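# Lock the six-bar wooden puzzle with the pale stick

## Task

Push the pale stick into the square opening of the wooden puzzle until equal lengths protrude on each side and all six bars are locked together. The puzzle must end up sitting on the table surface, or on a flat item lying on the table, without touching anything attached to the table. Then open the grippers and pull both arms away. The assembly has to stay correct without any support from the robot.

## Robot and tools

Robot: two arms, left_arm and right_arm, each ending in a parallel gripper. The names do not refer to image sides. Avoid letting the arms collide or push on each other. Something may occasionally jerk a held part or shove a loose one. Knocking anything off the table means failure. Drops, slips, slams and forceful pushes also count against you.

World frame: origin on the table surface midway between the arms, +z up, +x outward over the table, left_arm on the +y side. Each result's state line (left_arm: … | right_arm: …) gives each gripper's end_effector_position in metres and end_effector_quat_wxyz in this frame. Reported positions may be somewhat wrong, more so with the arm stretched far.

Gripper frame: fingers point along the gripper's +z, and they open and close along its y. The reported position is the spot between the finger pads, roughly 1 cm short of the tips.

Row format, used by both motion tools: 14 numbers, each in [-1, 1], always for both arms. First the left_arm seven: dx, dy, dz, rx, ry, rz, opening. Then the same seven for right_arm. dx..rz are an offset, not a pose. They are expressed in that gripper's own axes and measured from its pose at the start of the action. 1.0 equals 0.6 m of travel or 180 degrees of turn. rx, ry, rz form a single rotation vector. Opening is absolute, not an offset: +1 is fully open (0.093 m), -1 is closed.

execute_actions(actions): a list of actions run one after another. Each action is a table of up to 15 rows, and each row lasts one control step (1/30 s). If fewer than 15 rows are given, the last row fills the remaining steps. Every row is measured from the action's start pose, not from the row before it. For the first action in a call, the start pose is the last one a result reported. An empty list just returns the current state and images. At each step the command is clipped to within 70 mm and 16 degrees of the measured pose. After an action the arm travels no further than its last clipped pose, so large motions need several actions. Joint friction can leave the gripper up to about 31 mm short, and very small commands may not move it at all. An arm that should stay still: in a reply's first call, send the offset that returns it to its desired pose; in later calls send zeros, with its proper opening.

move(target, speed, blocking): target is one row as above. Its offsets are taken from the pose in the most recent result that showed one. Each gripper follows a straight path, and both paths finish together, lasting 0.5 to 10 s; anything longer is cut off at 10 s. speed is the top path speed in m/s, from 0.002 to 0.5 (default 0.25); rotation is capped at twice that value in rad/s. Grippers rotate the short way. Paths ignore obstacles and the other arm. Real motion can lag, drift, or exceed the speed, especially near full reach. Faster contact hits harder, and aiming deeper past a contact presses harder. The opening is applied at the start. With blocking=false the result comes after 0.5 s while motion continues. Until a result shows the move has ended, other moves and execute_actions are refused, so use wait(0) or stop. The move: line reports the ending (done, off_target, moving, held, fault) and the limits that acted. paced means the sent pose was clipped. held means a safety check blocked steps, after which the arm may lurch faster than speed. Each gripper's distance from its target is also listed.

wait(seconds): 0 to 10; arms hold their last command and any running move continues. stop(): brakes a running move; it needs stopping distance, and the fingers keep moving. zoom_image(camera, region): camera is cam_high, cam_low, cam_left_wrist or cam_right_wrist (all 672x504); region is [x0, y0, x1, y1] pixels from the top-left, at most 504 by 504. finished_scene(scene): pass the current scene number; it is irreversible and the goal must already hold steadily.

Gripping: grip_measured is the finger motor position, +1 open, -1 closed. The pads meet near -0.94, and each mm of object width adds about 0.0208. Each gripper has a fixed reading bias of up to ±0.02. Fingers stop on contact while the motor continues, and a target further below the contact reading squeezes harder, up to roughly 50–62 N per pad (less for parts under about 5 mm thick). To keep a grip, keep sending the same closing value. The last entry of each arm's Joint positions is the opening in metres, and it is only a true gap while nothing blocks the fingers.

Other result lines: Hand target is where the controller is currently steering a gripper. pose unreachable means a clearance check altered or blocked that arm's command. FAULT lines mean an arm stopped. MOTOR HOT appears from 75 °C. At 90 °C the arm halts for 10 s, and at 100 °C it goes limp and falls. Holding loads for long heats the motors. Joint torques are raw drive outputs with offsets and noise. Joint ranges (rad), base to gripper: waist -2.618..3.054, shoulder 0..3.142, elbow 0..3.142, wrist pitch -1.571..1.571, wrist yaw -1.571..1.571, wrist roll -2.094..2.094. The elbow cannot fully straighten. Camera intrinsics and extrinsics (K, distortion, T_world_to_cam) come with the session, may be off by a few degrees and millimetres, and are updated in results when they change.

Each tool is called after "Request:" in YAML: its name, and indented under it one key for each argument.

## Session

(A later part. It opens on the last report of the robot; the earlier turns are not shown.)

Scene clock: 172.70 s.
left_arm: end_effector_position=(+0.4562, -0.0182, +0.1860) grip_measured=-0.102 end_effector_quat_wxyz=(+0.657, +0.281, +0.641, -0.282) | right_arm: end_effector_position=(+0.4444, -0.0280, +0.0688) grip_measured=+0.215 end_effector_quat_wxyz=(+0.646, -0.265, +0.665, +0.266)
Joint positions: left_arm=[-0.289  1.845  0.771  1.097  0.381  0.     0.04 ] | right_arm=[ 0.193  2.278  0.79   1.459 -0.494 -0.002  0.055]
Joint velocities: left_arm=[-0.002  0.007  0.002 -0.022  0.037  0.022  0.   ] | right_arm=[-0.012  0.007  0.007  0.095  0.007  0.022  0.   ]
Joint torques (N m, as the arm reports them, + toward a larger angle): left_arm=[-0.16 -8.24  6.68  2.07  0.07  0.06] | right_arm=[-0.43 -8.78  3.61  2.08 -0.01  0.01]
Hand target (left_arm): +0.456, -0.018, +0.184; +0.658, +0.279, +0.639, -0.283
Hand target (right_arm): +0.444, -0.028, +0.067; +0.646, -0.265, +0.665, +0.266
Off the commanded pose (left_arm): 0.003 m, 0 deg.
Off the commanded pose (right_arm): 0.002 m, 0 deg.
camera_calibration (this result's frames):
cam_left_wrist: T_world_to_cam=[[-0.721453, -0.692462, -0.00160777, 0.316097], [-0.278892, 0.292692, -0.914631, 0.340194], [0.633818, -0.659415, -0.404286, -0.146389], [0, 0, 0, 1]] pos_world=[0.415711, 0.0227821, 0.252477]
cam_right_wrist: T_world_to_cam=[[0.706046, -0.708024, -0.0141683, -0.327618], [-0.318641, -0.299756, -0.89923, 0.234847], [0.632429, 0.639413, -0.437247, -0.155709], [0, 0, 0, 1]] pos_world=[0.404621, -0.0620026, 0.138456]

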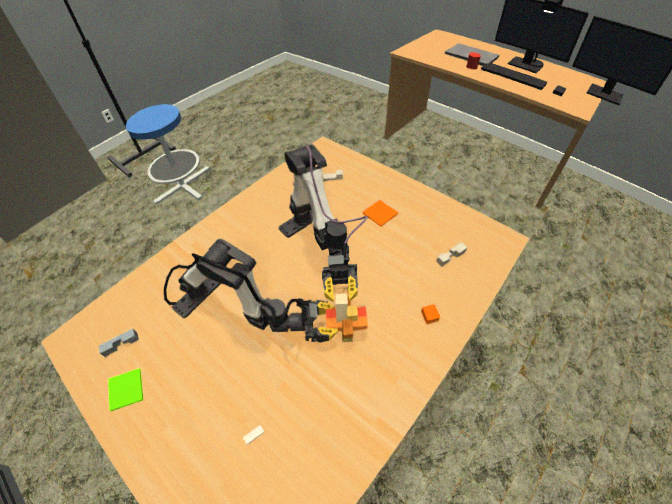

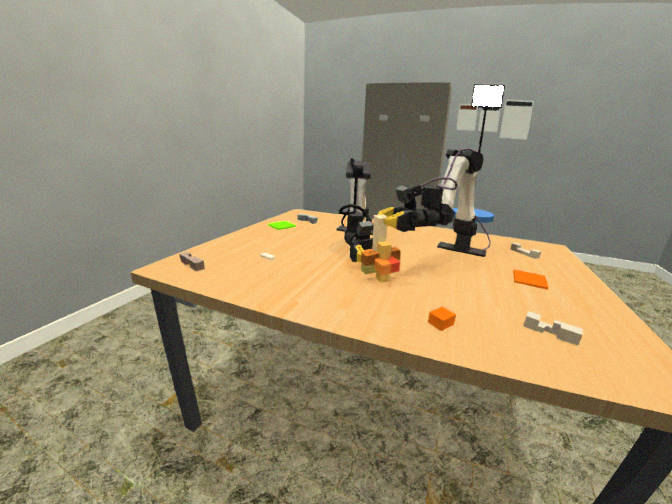

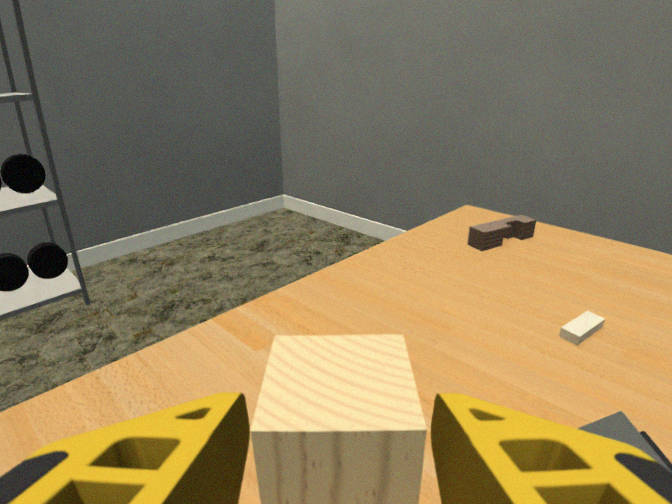

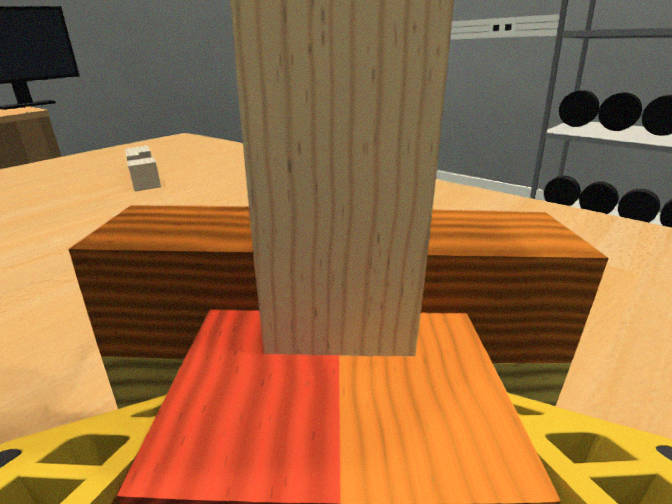

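Request:
move:
  target: [0.05,0.036,0,-0.008,0.08,0,0.85, 0.003,0,0,0,0,0,0.2]
  speed: 0.04

Scene clock: 177.90 s.
left_arm: end_effector_position=(+0.4646, -0.0049, +0.1255) grip_measured=+0.848 end_effector_quat_wxyz=(+0.546, +0.308, +0.742, -0.238) | right_arm: end_effector_position=(+0.4444, -0.0280, +0.0688) grip_measured=+0.215 end_effector_quat_wxyz=(+0.646, -0.265, +0.665, +0.266)
Joint positions: left_arm=[-0.257  1.829  0.843  0.667  0.382  0.104  0.086] | right_arm=[ 0.193  2.278  0.79   1.459 -0.494 -0.002  0.055]
Joint velocities: left_arm=[-0.007 -0.017 -0.002 -0.007 -0.051 -0.051  0.   ] | right_arm=[-0.007 -0.007 -0.012 -0.022  0.007  0.007  0.   ]
Joint torques (N m, as the arm reports them, + toward a larger angle): left_arm=[  0.29 -12.54   9.73   1.91   0.18   0.16] | right_arm=[-0.29 -8.71  3.67  2.12 -0.05  0.06]
Hand target (left_arm): +0.472, -0.004, +0.155; +0.574, +0.308, +0.721, -0.236
Hand target (right_arm): +0.444, -0.028, +0.067; +0.646, -0.265, +0.665, +0.266
Off the commanded pose (left_arm): 0.032 m, 4 deg.
Off the commanded pose (right_arm): 0.002 m, 0 deg.
move: off_target (left_arm)
camera_calibration (this result's frames):
cam_left_wrist: T_world_to_cam=[[-0.707508, -0.70643, 0.0197283, 0.322064], [-0.482808, 0.462782, -0.743458, 0.357312], [0.516071, -0.535527, -0.668492, -0.0788824], [0, 0, 0, 1]] pos_world=[0.441084, 0.0199146, 0.20656]
cam_right_wrist: T_world_to_cam=[[0.706046, -0.708024, -0.0141683, -0.327618], [-0.318641, -0.299756, -0.89923, 0.234847], [0.632429, 0.639413, -0.437247, -0.155709], [0, 0, 0, 1]] pos_world=[0.404621, -0.0620026, 0.138456]

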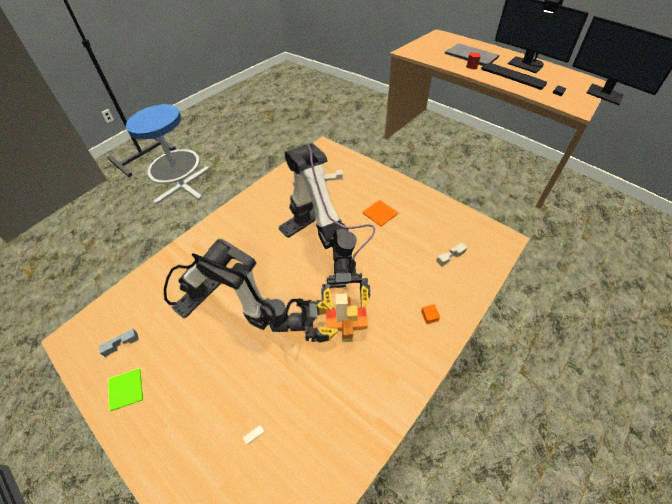

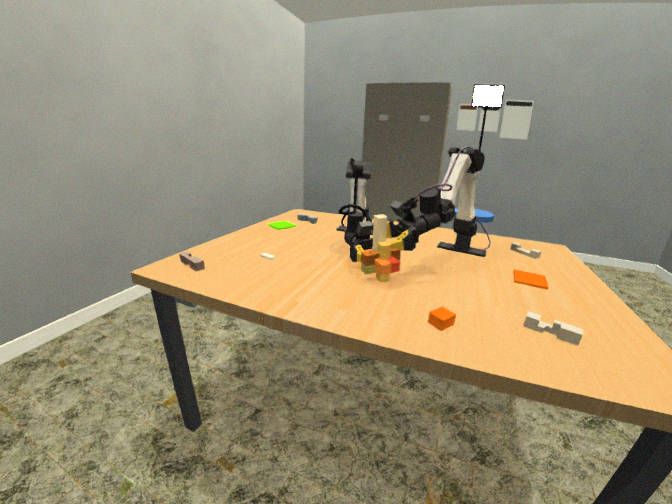

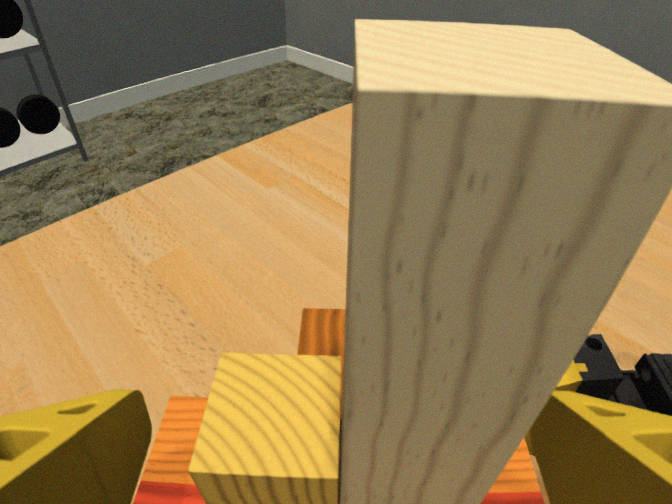

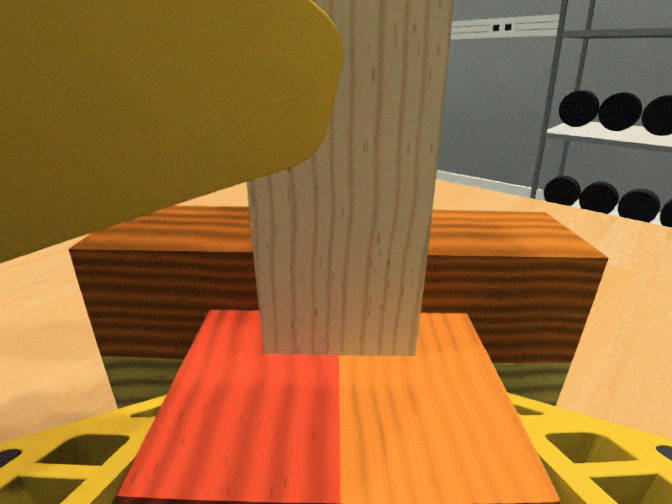

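Request:
move:
  target: [0.035,0,0.024,0,0,0,0.85, 0.003,0,0,0,0,0,0.2]
  speed: 0.025

Scene clock: 180.33 s.
left_arm: end_effector_position=(+0.4697, -0.0063, +0.1028) grip_measured=+0.848 end_effector_quat_wxyz=(+0.542, +0.307, +0.746, -0.236) | right_arm: end_effector_position=(+0.4444, -0.0280, +0.0688) grip_measured=+0.215 end_effector_quat_wxyz=(+0.646, -0.265, +0.665, +0.266)
Joint positions: left_arm=[-0.257  1.908  0.843  0.735  0.377  0.105  0.086] | right_arm=[ 0.193  2.278  0.79   1.459 -0.494 -0.002  0.055]
Joint velocities: left_arm=[-0.007 -0.002 -0.012  0.066 -0.037  0.007 -0.   ] | right_arm=[-0.017 -0.012  0.002 -0.066 -0.007  0.007  0.001]
Joint torques (N m, as the arm reports them, + toward a larger angle): left_arm=[-0.91 -8.92  6.96  2.05  0.12  0.06] | right_arm=[-0.29 -8.58  3.64  2.08 -0.01  0.04]
Hand target (left_arm): +0.469, -0.011, +0.102; +0.546, +0.309, +0.742, -0.238
Hand target (right_arm): +0.444, -0.028, +0.067; +0.646, -0.265, +0.665, +0.266
Off the commanded pose (left_arm): 0.005 m, 1 deg.
Off the commanded pose (right_arm): 0.002 m, 0 deg.
move: done
camera_calibration (this result's frames):
cam_left_wrist: T_world_to_cam=[[-0.704407, -0.709463, 0.0217287, 0.323464], [-0.491423, 0.465374, -0.736159, 0.346898], [0.512166, -0.529234, -0.676459, -0.0947978], [0, 0, 0, 1]] pos_world=[0.446876, 0.0178781, 0.184217]
cam_right_wrist: T_world_to_cam=[[0.706046, -0.708024, -0.0141683, -0.327618], [-0.318641, -0.299756, -0.89923, 0.234847], [0.632429, 0.639413, -0.437247, -0.155709], [0, 0, 0, 1]] pos_world=[0.404621, -0.0620026, 0.138456]

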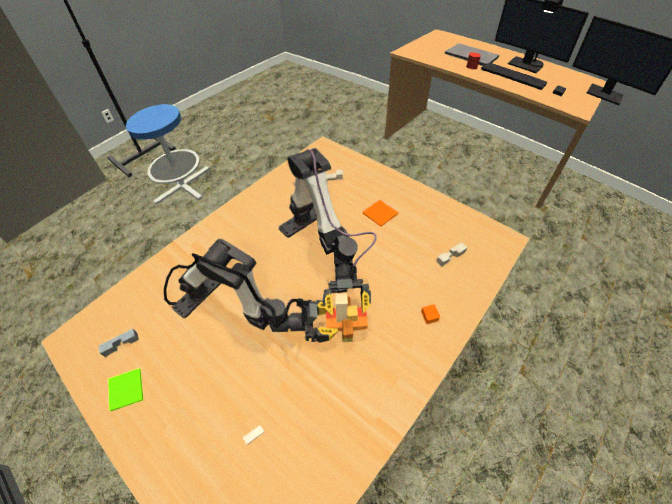

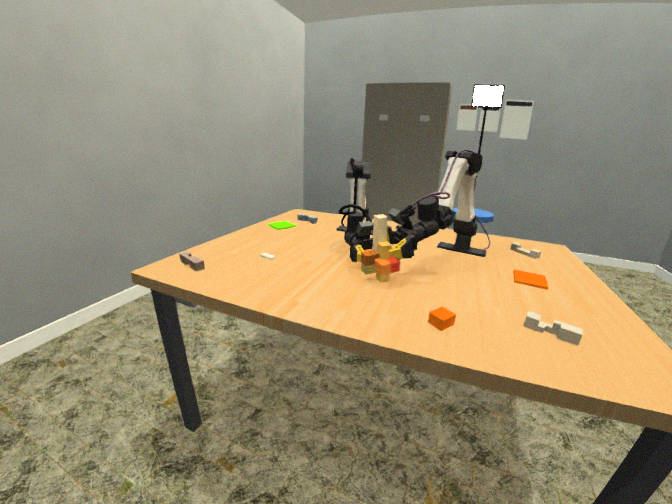

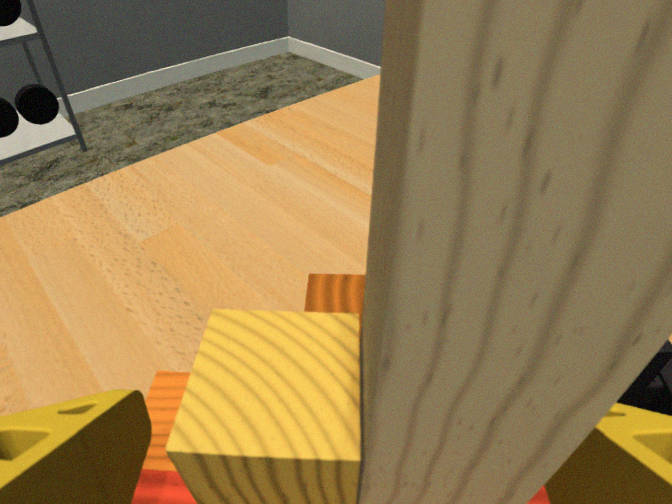

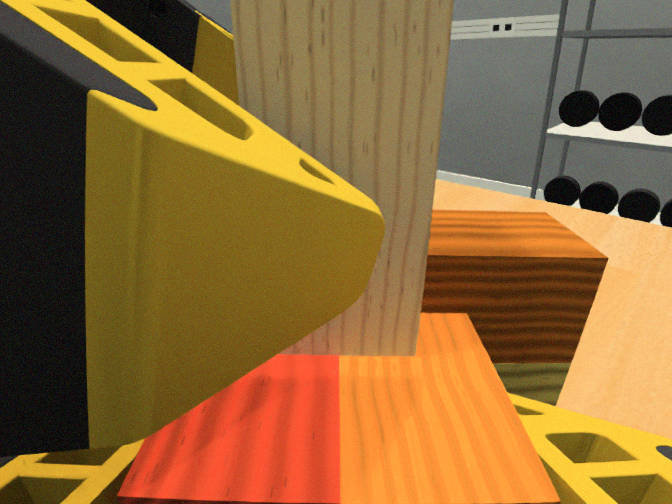

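Pinch key and yellow together.

Request:
execute_actions:
  actions:
    - [[0,0,0,0,0,0,0.5,0.003,0,0,0,0,0,0.2]]
    - [[0,0,0,0,0,0,0.38,0.003,0,0,0,0,0,0.2]]
    - [[0,0,0,0,0,0,0.22,0.003,0,0,0,0,0,0.2]]
    - [[0,0,0,0,0,0,0.22,0.003,0,0,0,0,0,0.2]]
    - [[0,0,0,0,0,0,0.33,0.003,0,0,0,0,0,0.2]]
    - [[0,0,0,0,0,0,0.4,0.003,0,0,0,0,0,0.2]]

Scene clock: 184.80 s.
left_arm: end_effector_position=(+0.4674, -0.0084, +0.1016) grip_measured=+0.398 end_effector_quat_wxyz=(+0.538, +0.312, +0.745, -0.241) | right_arm: end_effector_position=(+0.4444, -0.0280, +0.0688) grip_measured=+0.215 end_effector_quat_wxyz=(+0.646, -0.266, +0.665, +0.266)
Joint positions: left_arm=[-0.259  1.908  0.843  0.729  0.389  0.107  0.064] | right_arm=[ 0.193  2.278  0.79   1.459 -0.494 -0.003  0.055]
Joint velocities: left_arm=[-0.002  0.022 -0.017  0.022  0.022 -0.037 -0.002] | right_arm=[ 0.007 -0.007 -0.022 -0.037  0.037 -0.007  0.001]
Joint torques (N m, as the arm reports them, + toward a larger angle): left_arm=[ -0.27 -10.03   7.15   1.91   0.17   0.13] | right_arm=[-0.37 -8.65  3.56  2.09 -0.01  0.02]
Hand target (left_arm): +0.468, -0.009, +0.103; +0.540, +0.312, +0.744, -0.241
Hand target (right_arm): +0.444, -0.028, +0.067; +0.646, -0.266, +0.665, +0.266
Off the commanded pose (left_arm): 0.001 m, 0 deg.
Off the commanded pose (right_arm): 0.002 m, 0 deg.
camera_calibration (this result's frames):
cam_left_wrist: T_world_to_cam=[[-0.714138, -0.699521, 0.0260285, 0.324541], [-0.489415, 0.472366, -0.733037, 0.344664], [0.50048, -0.536228, -0.679691, -0.0897521], [0, 0, 0, 1]] pos_world=[0.44537, 0.0160878, 0.183201]
cam_right_wrist: T_world_to_cam=[[0.706347, -0.707746, -0.0130338, -0.327758], [-0.317804, -0.300615, -0.899239, 0.234452], [0.632514, 0.639317, -0.437263, -0.155749], [0, 0, 0, 1]] pos_world=[0.404534, -0.0619164, 0.138453]

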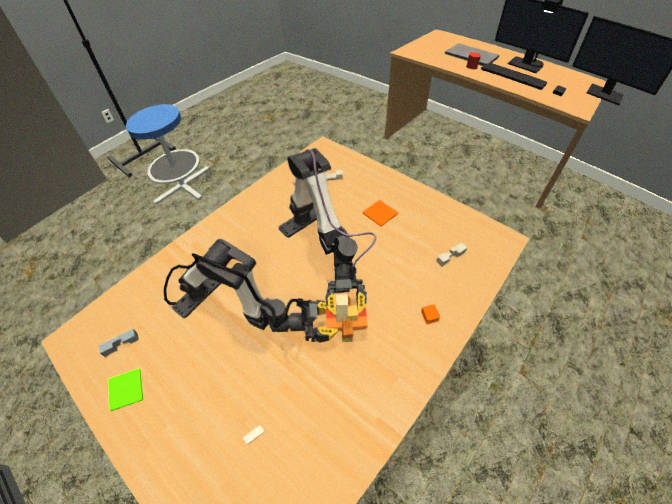

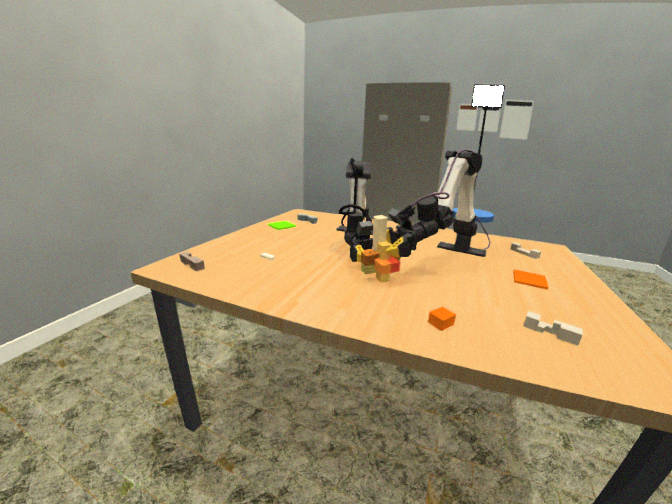

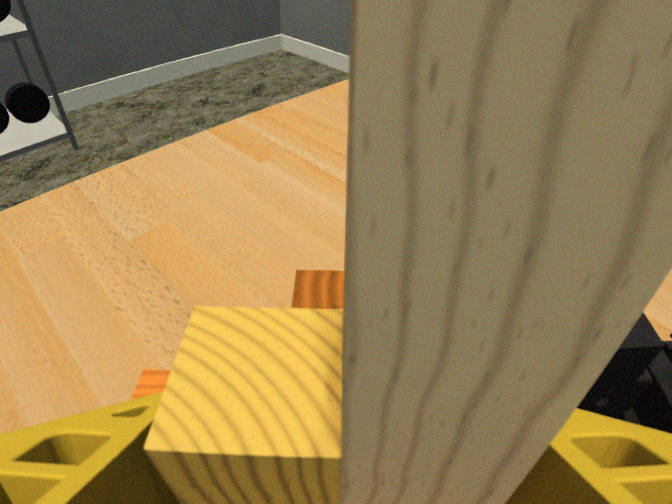

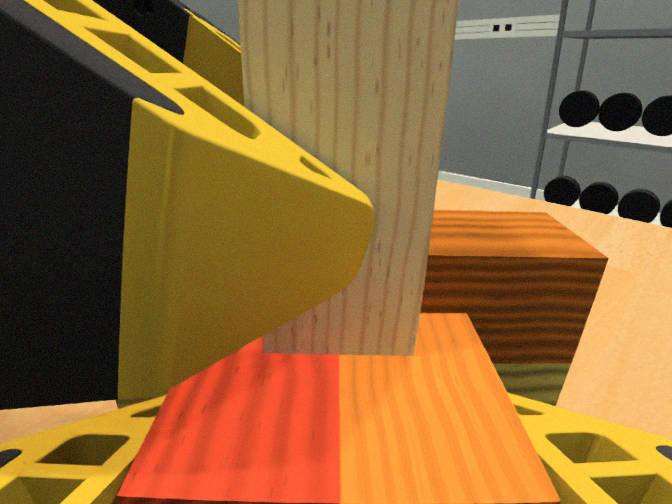

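Request:
move:
  target: [-0.24,0,-0.085,0,0,0,0.85, 0.003,0,0,0,0,0,0.2]
  speed: 0.08

Scene clock: 188.73 s.
left_arm: end_effector_position=(+0.4678, -0.0037, +0.2286) grip_measured=+0.848 end_effector_quat_wxyz=(+0.515, +0.311, +0.761, -0.242) | right_arm: end_effector_position=(+0.4444, -0.0280, +0.0688) grip_measured=+0.215 end_effector_quat_wxyz=(+0.646, -0.266, +0.665, +0.266)
Joint positions: left_arm=[-0.246  1.635  1.151  0.091  0.402  0.109  0.086] | right_arm=[ 0.193  2.278  0.79   1.459 -0.494 -0.003  0.055]
Joint velocities: left_arm=[ 0.022  0.007  0.002 -0.022  0.095  0.022 -0.   ] | right_arm=[ 0.012  0.007  0.007  0.037 -0.051  0.095  0.001]
Joint torques (N m, as the arm reports them, + toward a larger angle): left_arm=[  0.32 -10.77  10.87   1.9    0.3    0.17] | right_arm=[-0.45 -8.61  3.65  2.08  0.01  0.06]
Hand target (left_arm): +0.470, -0.001, +0.253; +0.538, +0.312, +0.745, -0.241
Hand target (right_arm): +0.444, -0.028, +0.067; +0.646, -0.266, +0.665, +0.266
Off the commanded pose (left_arm): 0.026 m, 3 deg.
Off the commanded pose (right_arm): 0.002 m, 0 deg.
move: off_target (left_arm)
camera_calibration (this result's frames):
cam_left_wrist: T_world_to_cam=[[-0.711605, -0.700834, 0.0494995, 0.318291], [-0.527061, 0.485919, -0.697201, 0.445187], [0.464569, -0.522221, -0.715165, 0.0238268], [0, 0, 0, 1]] pos_world=[0.450069, 0.0191871, 0.311669]
cam_right_wrist: T_world_to_cam=[[0.706347, -0.707746, -0.0130338, -0.327758], [-0.317804, -0.300615, -0.899239, 0.234452], [0.632514, 0.639317, -0.437263, -0.155749], [0, 0, 0, 1]] pos_world=[0.404534, -0.0619164, 0.138453]

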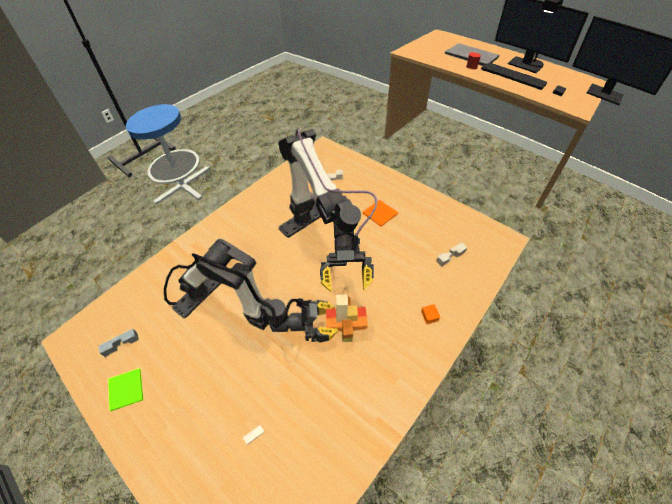

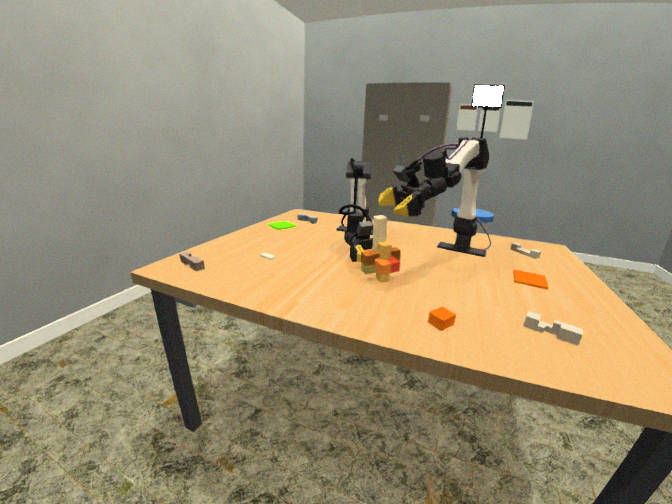

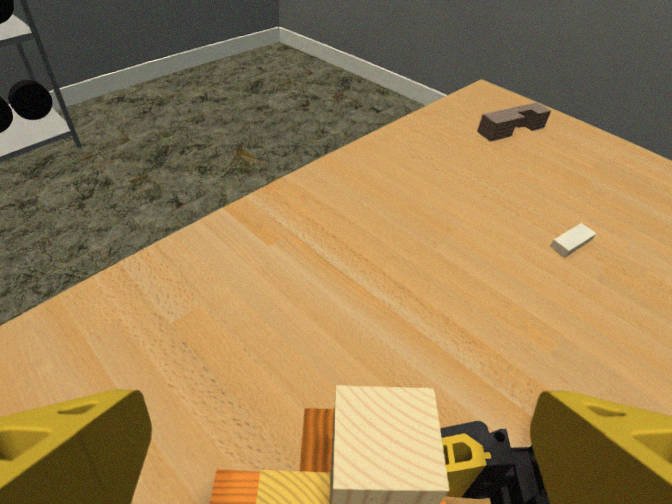

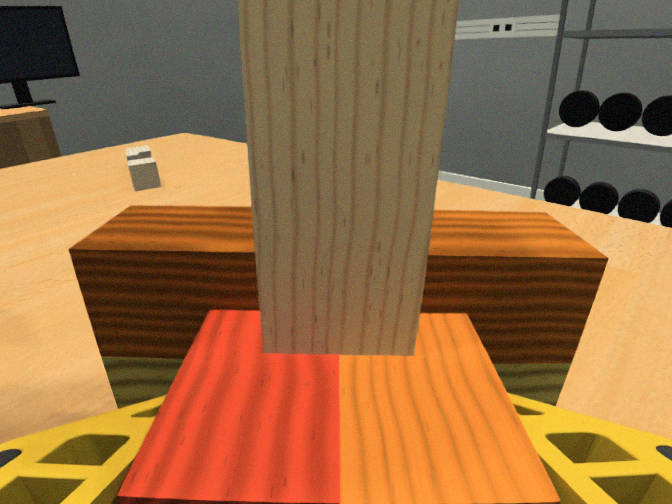

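Request:
move:
  target: [-0.08,-0.034,-0.03,-0.079,0.242,-0.052,0.85, 0.003,0,0,0,0,0,0.2]
  speed: 0.12

Scene clock: 196.03 s.
left_arm: end_effector_position=(+0.4567, -0.0137, +0.2782) grip_measured=+0.848 end_effector_quat_wxyz=(+0.248, +0.256, +0.932, -0.069) | right_arm: end_effector_position=(+0.4444, -0.0280, +0.0688) grip_measured=+0.215 end_effector_quat_wxyz=(+0.646, -0.266, +0.665, +0.266)
Joint positions: left_arm=[-0.411  2.254  2.755 -1.552 -0.01  -0.021  0.086] | right_arm=[ 0.193  2.278  0.79   1.459 -0.494 -0.003  0.055]
Joint velocities: left_arm=[ 0.007  0.012 -0.007 -0.051  0.007  0.007  0.001] | right_arm=[-0.007  0.007 -0.007 -0.095 -0.022  0.007 -0.001]
Joint torques (N m, as the arm reports them, + toward a larger angle): left_arm=[ -0.62 -11.38   8.48   1.22  -0.01   0.04] | right_arm=[-0.34 -8.66  3.68  2.08 -0.02  0.04]
Hand target (left_arm): +0.457, -0.017, +0.282; +0.255, +0.255, +0.930, -0.069
Hand target (right_arm): +0.444, -0.028, +0.067; +0.646, -0.266, +0.665, +0.266
Off the commanded pose (left_arm): 0.004 m, 5 deg.
Off the commanded pose (right_arm): 0.002 m, 0 deg.
joint sent to its limit (left arm) — the command would take joint 4 (wrist pitch) past its lower limit, so that joint was sent only as far as its limit.
move: off_target (left_arm)
camera_calibration (this result's frames):
cam_left_wrist: T_world_to_cam=[[-0.500759, -0.865565, -0.00603374, 0.217845], [-0.862339, 0.499472, -0.0830601, 0.461245], [0.0749076, -0.03639, -0.996526, 0.322135], [0, 0, 0, 1]] pos_world=[0.482707, -0.0300974, 0.360641]
cam_right_wrist: T_world_to_cam=[[0.706347, -0.707746, -0.0130338, -0.327758], [-0.317804, -0.300615, -0.899239, 0.234452], [0.632514, 0.639317, -0.437263, -0.155749], [0, 0, 0, 1]] pos_world=[0.404534, -0.0619164, 0.138453]

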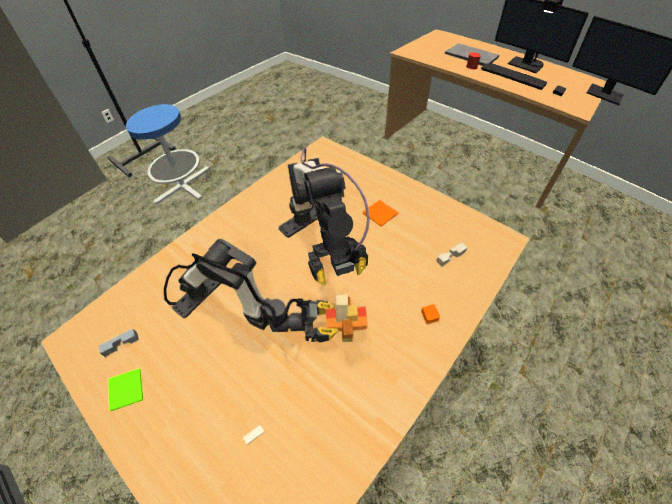

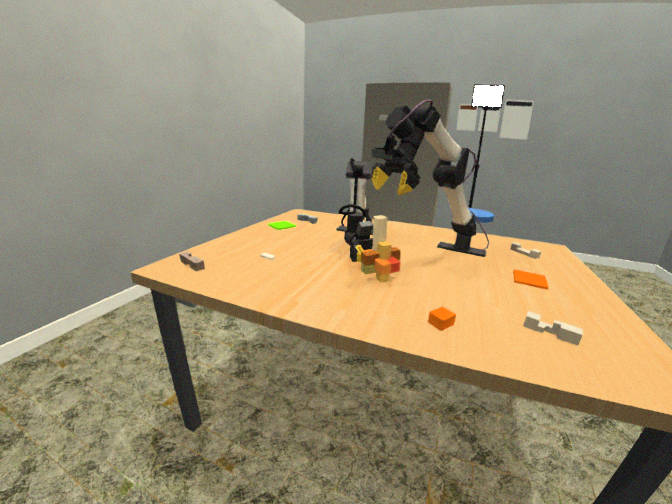

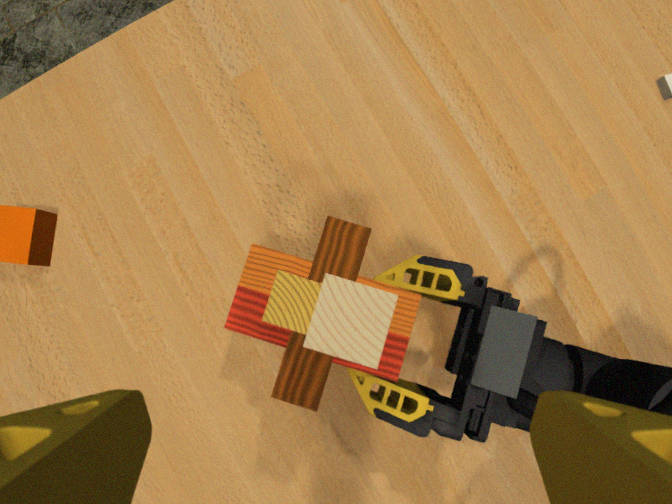

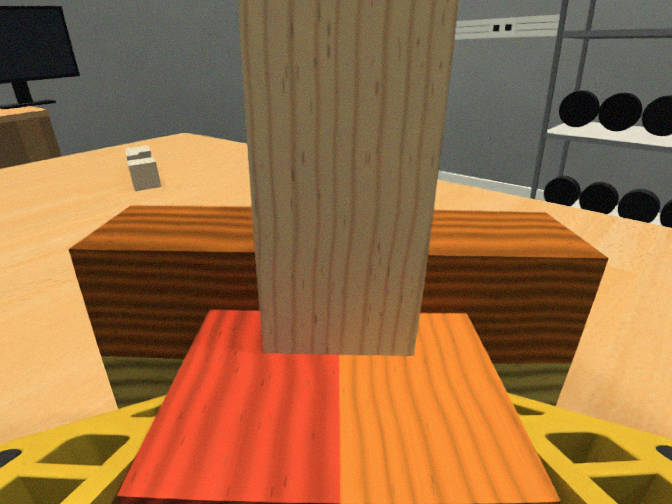

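Request:
move:
  target: [0.03,-0.014,0.089,0,0.04,0,-1, 0.003,0,0,0,0,0,0.2]
  speed: 0.06

Scene clock: 199.93 s.
left_arm: end_effector_position=(+0.4599, -0.0224, +0.2301) grip_measured=-0.996 end_effector_quat_wxyz=(+0.193, +0.260, +0.945, -0.054) | right_arm: end_effector_position=(+0.4444, -0.0280, +0.0688) grip_measured=+0.215 end_effector_quat_wxyz=(+0.646, -0.266, +0.665, +0.266)
Joint positions: left_arm=[-0.423  2.325  2.708 -1.551 -0.011 -0.032  0.   ] | right_arm=[ 0.193  2.278  0.79   1.459 -0.494 -0.003  0.055]
Joint velocities: left_arm=[ 0.007  0.017 -0.007 -0.007  0.051 -0.066  0.   ] | right_arm=[-0.007 -0.002  0.002 -0.051 -0.007  0.037  0.001]
Joint torques (N m, as the arm reports them, + toward a larger angle): left_arm=[ -0.69 -12.29   5.45   1.15   0.06   0.06] | right_arm=[-0.37 -8.68  3.66  2.08  0.01  0.02]
Hand target (left_arm): +0.461, -0.027, +0.223; +0.188, +0.261, +0.945, -0.053
Hand target (right_arm): +0.444, -0.028, +0.067; +0.646, -0.266, +0.665, +0.266
Off the commanded pose (left_arm): 0.008 m, 0 deg.
Off the commanded pose (right_arm): 0.002 m, 0 deg.
move: done
camera_calibration (this result's frames):
cam_left_wrist: T_world_to_cam=[[-0.50201, -0.864837, -0.00652372, 0.212275], [-0.86446, 0.501532, 0.0342845, 0.438431], [-0.0263787, 0.0228507, -0.999391, 0.322167], [0, 0, 0, 1]] pos_world=[0.494069, -0.0436654, 0.308325]
cam_right_wrist: T_world_to_cam=[[0.706347, -0.707746, -0.0130338, -0.327758], [-0.317804, -0.300615, -0.899239, 0.234452], [0.632514, 0.639317, -0.437263, -0.155749], [0, 0, 0, 1]] pos_world=[0.404534, -0.0619164, 0.138453]

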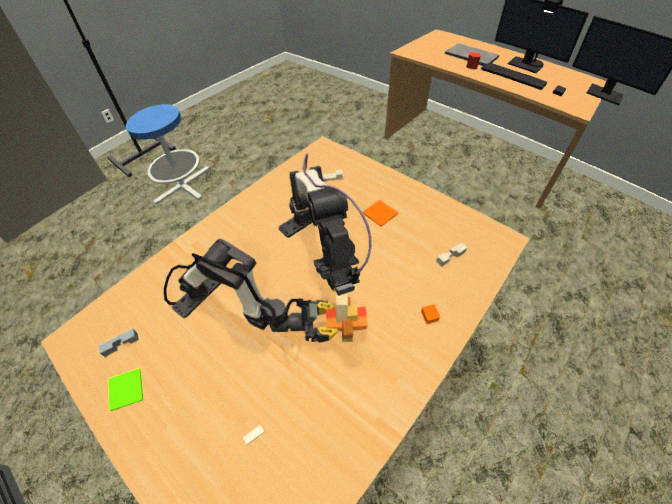

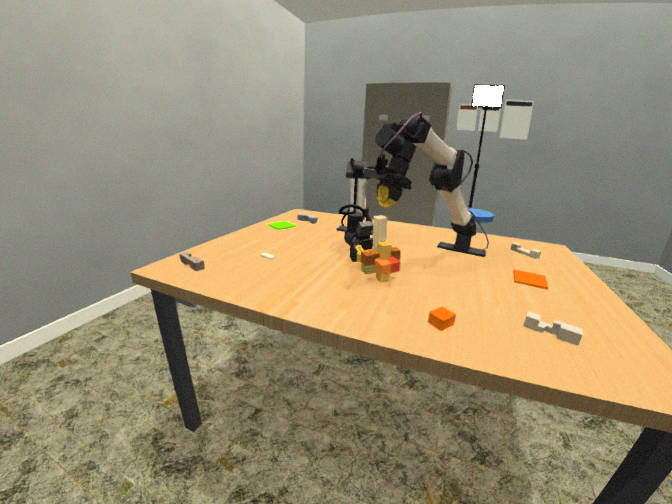

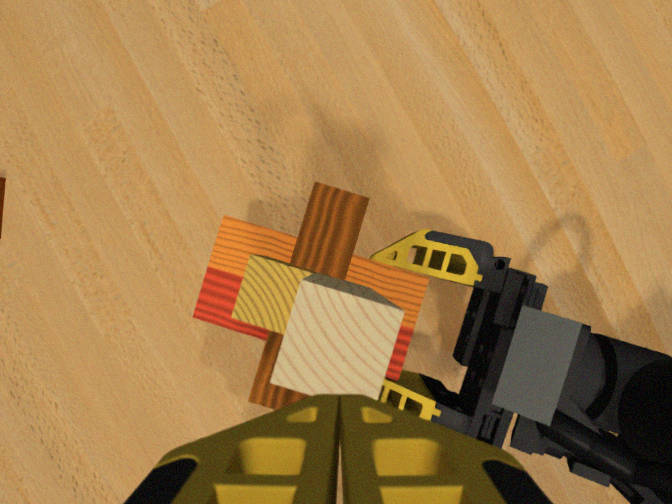

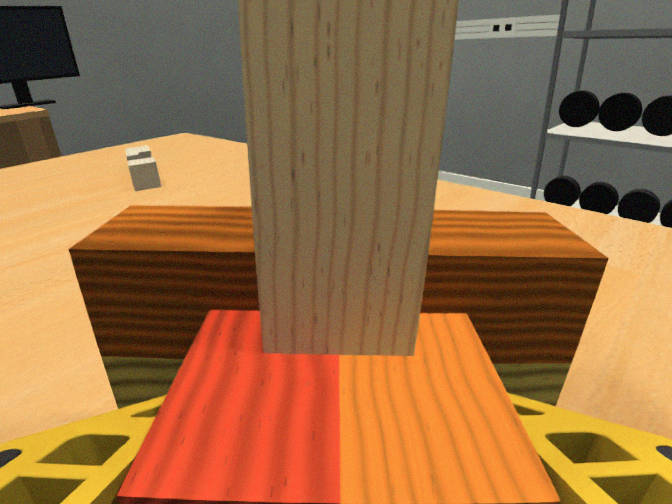

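Request:
move:
  target: [-0.004,0,0.05,0,0,0,-1, 0.003,0,0,0,0,0,0.2]
  speed: 0.03

Request:
move:
  target: [0.026,0,0.061,0,0,0,-1, 0.003,0,0,0,0,0,0.2]
  speed: 0.015

Scene clock: 204.03 s.
left_arm: end_effector_position=(+0.4696, -0.0288, +0.2031) grip_measured=-0.996 end_effector_quat_wxyz=(+0.186, +0.260, +0.946, -0.053) | right_arm: end_effector_position=(+0.4445, -0.0281, +0.0688) grip_measured=+0.215 end_effector_quat_wxyz=(+0.645, -0.263, +0.666, +0.268)
Joint positions: left_arm=[-0.423  2.311  2.561 -1.433 -0.01  -0.032  0.   ] | right_arm=[ 0.193  2.278  0.79   1.459 -0.493  0.004  0.055]
Joint velocities: left_arm=[ 0.002 -0.017 -0.017  0.022 -0.007  0.022  0.   ] | right_arm=[-0.017  0.007 -0.007 -0.022 -0.066  0.037  0.   ]
Joint torques (N m, as the arm reports them, + toward a larger angle): left_arm=[ -0.25 -14.66   4.69   1.25   0.09   0.13] | right_arm=[-0.28 -8.6   3.65  2.09  0.01 -0.03]
Hand target (left_arm): +0.471, -0.030, +0.203; +0.192, +0.260, +0.945, -0.054
Hand target (right_arm): +0.444, -0.028, +0.067; +0.646, -0.266, +0.665, +0.266
Off the commanded pose (left_arm): 0.003 m, 1 deg.
Off the commanded pose (right_arm): 0.002 m, 0 deg.
move: done
camera_calibration (this result's frames):
cam_left_wrist: T_world_to_cam=[[-0.502346, -0.864643, -0.00647675, 0.2116], [-0.86379, 0.501485, 0.048785, 0.447607], [-0.0389336, 0.0301015, -0.998788, 0.301568], [0, 0, 0, 1]] pos_world=[0.504676, -0.0505876, 0.280737]
cam_right_wrist: T_world_to_cam=[[0.705608, -0.708323, -0.0198779, -0.327104], [-0.322375, -0.295905, -0.899174, 0.23661], [0.631024, 0.640873, -0.437139, -0.15505], [0, 0, 0, 1]] pos_world=[0.404925, -0.0623133, 0.138473]

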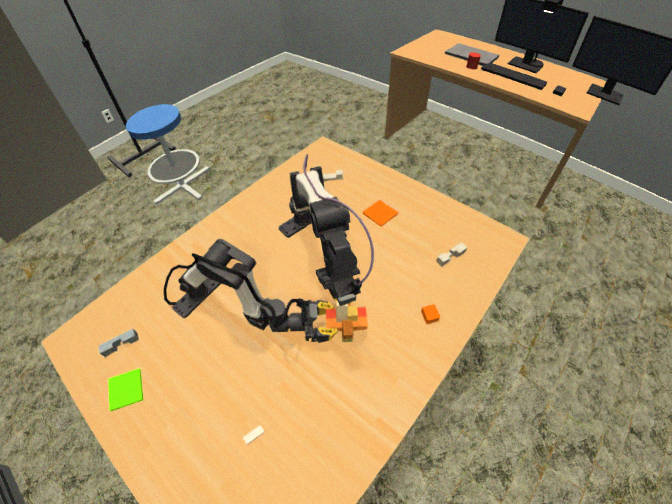

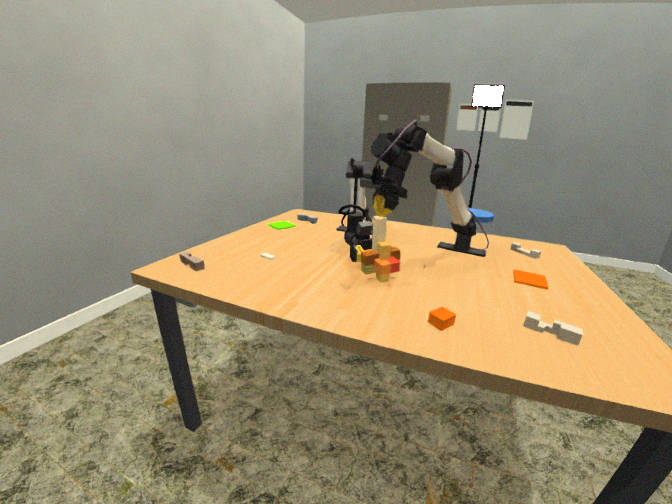

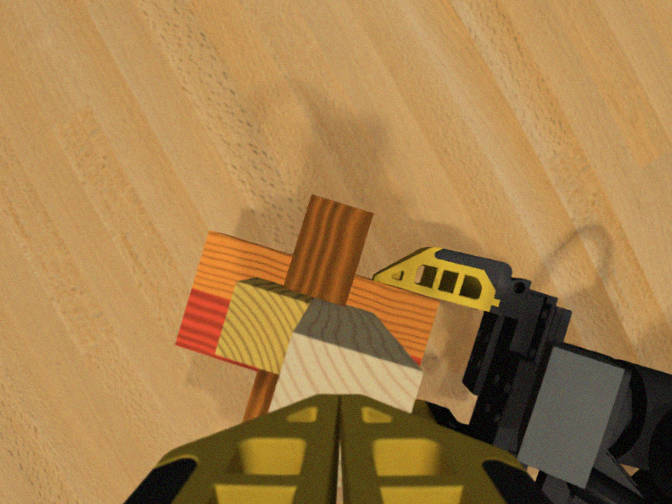

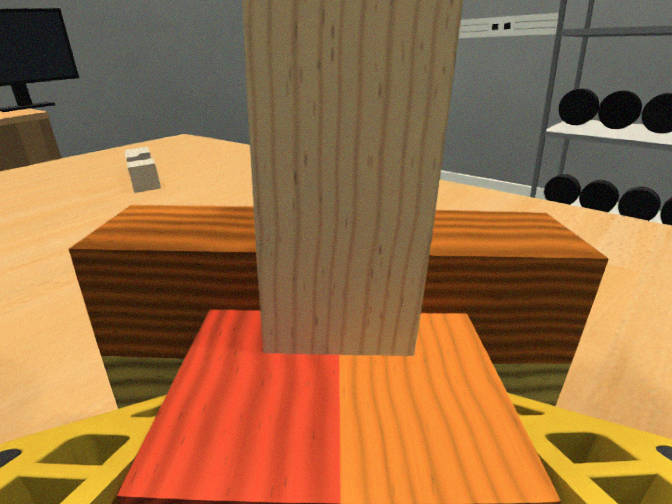

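Scene clock: 206.90 s.
left_arm: end_effector_position=(+0.4742, -0.0345, +0.2006) grip_measured=-0.996 end_effector_quat_wxyz=(+0.231, +0.259, +0.935, -0.074) | right_arm: end_effector_position=(+0.4456, -0.0293, +0.0688) grip_measured=+0.215 end_effector_quat_wxyz=(+0.641, -0.247, +0.672, +0.277)
Joint positions: left_arm=[-0.423  2.16   2.249 -1.171  0.003 -0.032  0.   ] | right_arm=[ 0.193  2.278  0.79   1.459 -0.483  0.042  0.055]
Joint velocities: left_arm=[0.007 0.002 0.002 0.081 0.051 0.007 0.   ] | right_arm=[-0.012  0.002  0.007  0.007 -0.051 -0.037  0.   ]
Joint torques (N m, as the arm reports them, + toward a larger angle): left_arm=[ -0.44 -10.42   3.35   1.05  -0.08   0.11] | right_arm=[-0.29 -8.76  3.64  2.09 -0.11 -0.3 ]
Hand target (left_arm): +0.467, -0.028, +0.164; +0.185, +0.261, +0.946, -0.052
Hand target (right_arm): +0.444, -0.028, +0.067; +0.645, -0.263, +0.666, +0.268
Off the commanded pose (left_arm): 0.038 m, 6 deg.
Off the commanded pose (right_arm): 0.002 m, 2 deg.
move: off_target (left_arm)
camera_calibration (this result's frames):
cam_left_wrist: T_world_to_cam=[[-0.507378, -0.861667, 0.0098655, 0.208232], [-0.860832, 0.5063, -0.0512771, 0.473471], [0.0391889, -0.0345094, -0.998636, 0.260194], [0, 0, 0, 1]] pos_world=[0.503034, -0.0513123, 0.282063]
cam_right_wrist: T_world_to_cam=[[0.696879, -0.714892, -0.0573543, -0.322498], [-0.348862, -0.268025, -0.89803, 0.249148], [0.626622, 0.645827, -0.43618, -0.152976], [0, 0, 0, 1]] pos_world=[0.407518, -0.0649771, 0.138521]

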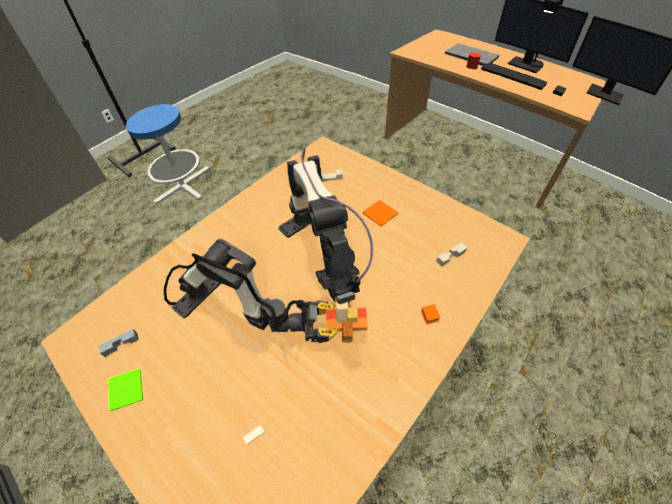

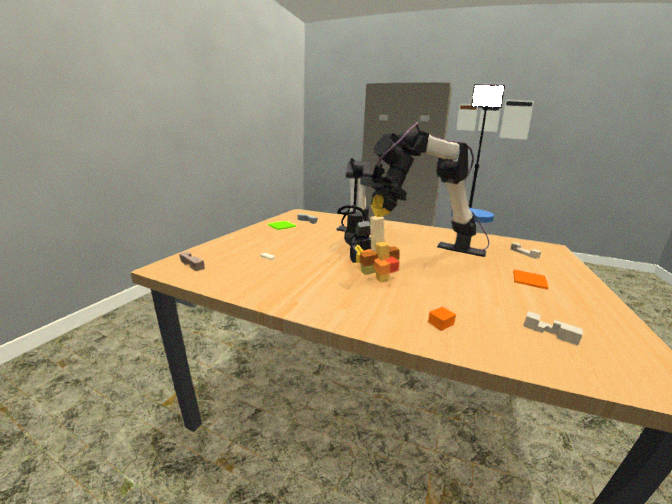

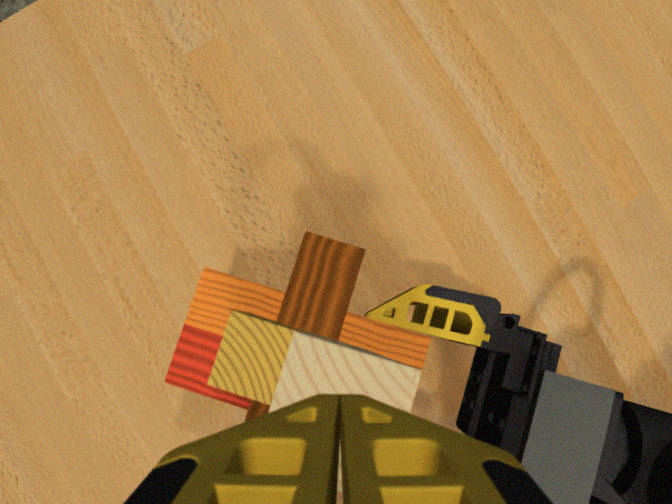

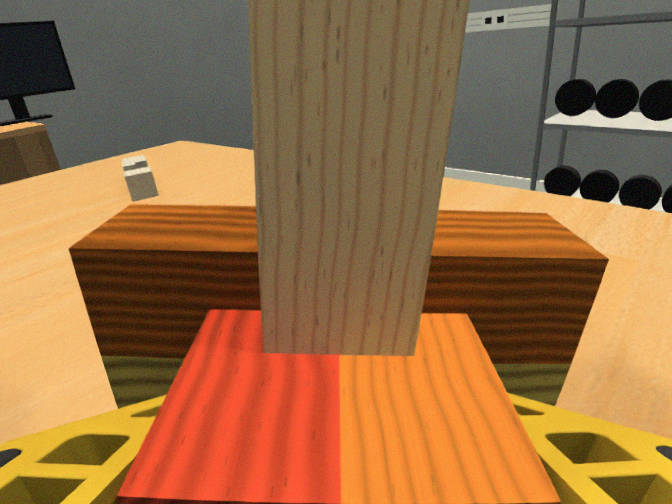

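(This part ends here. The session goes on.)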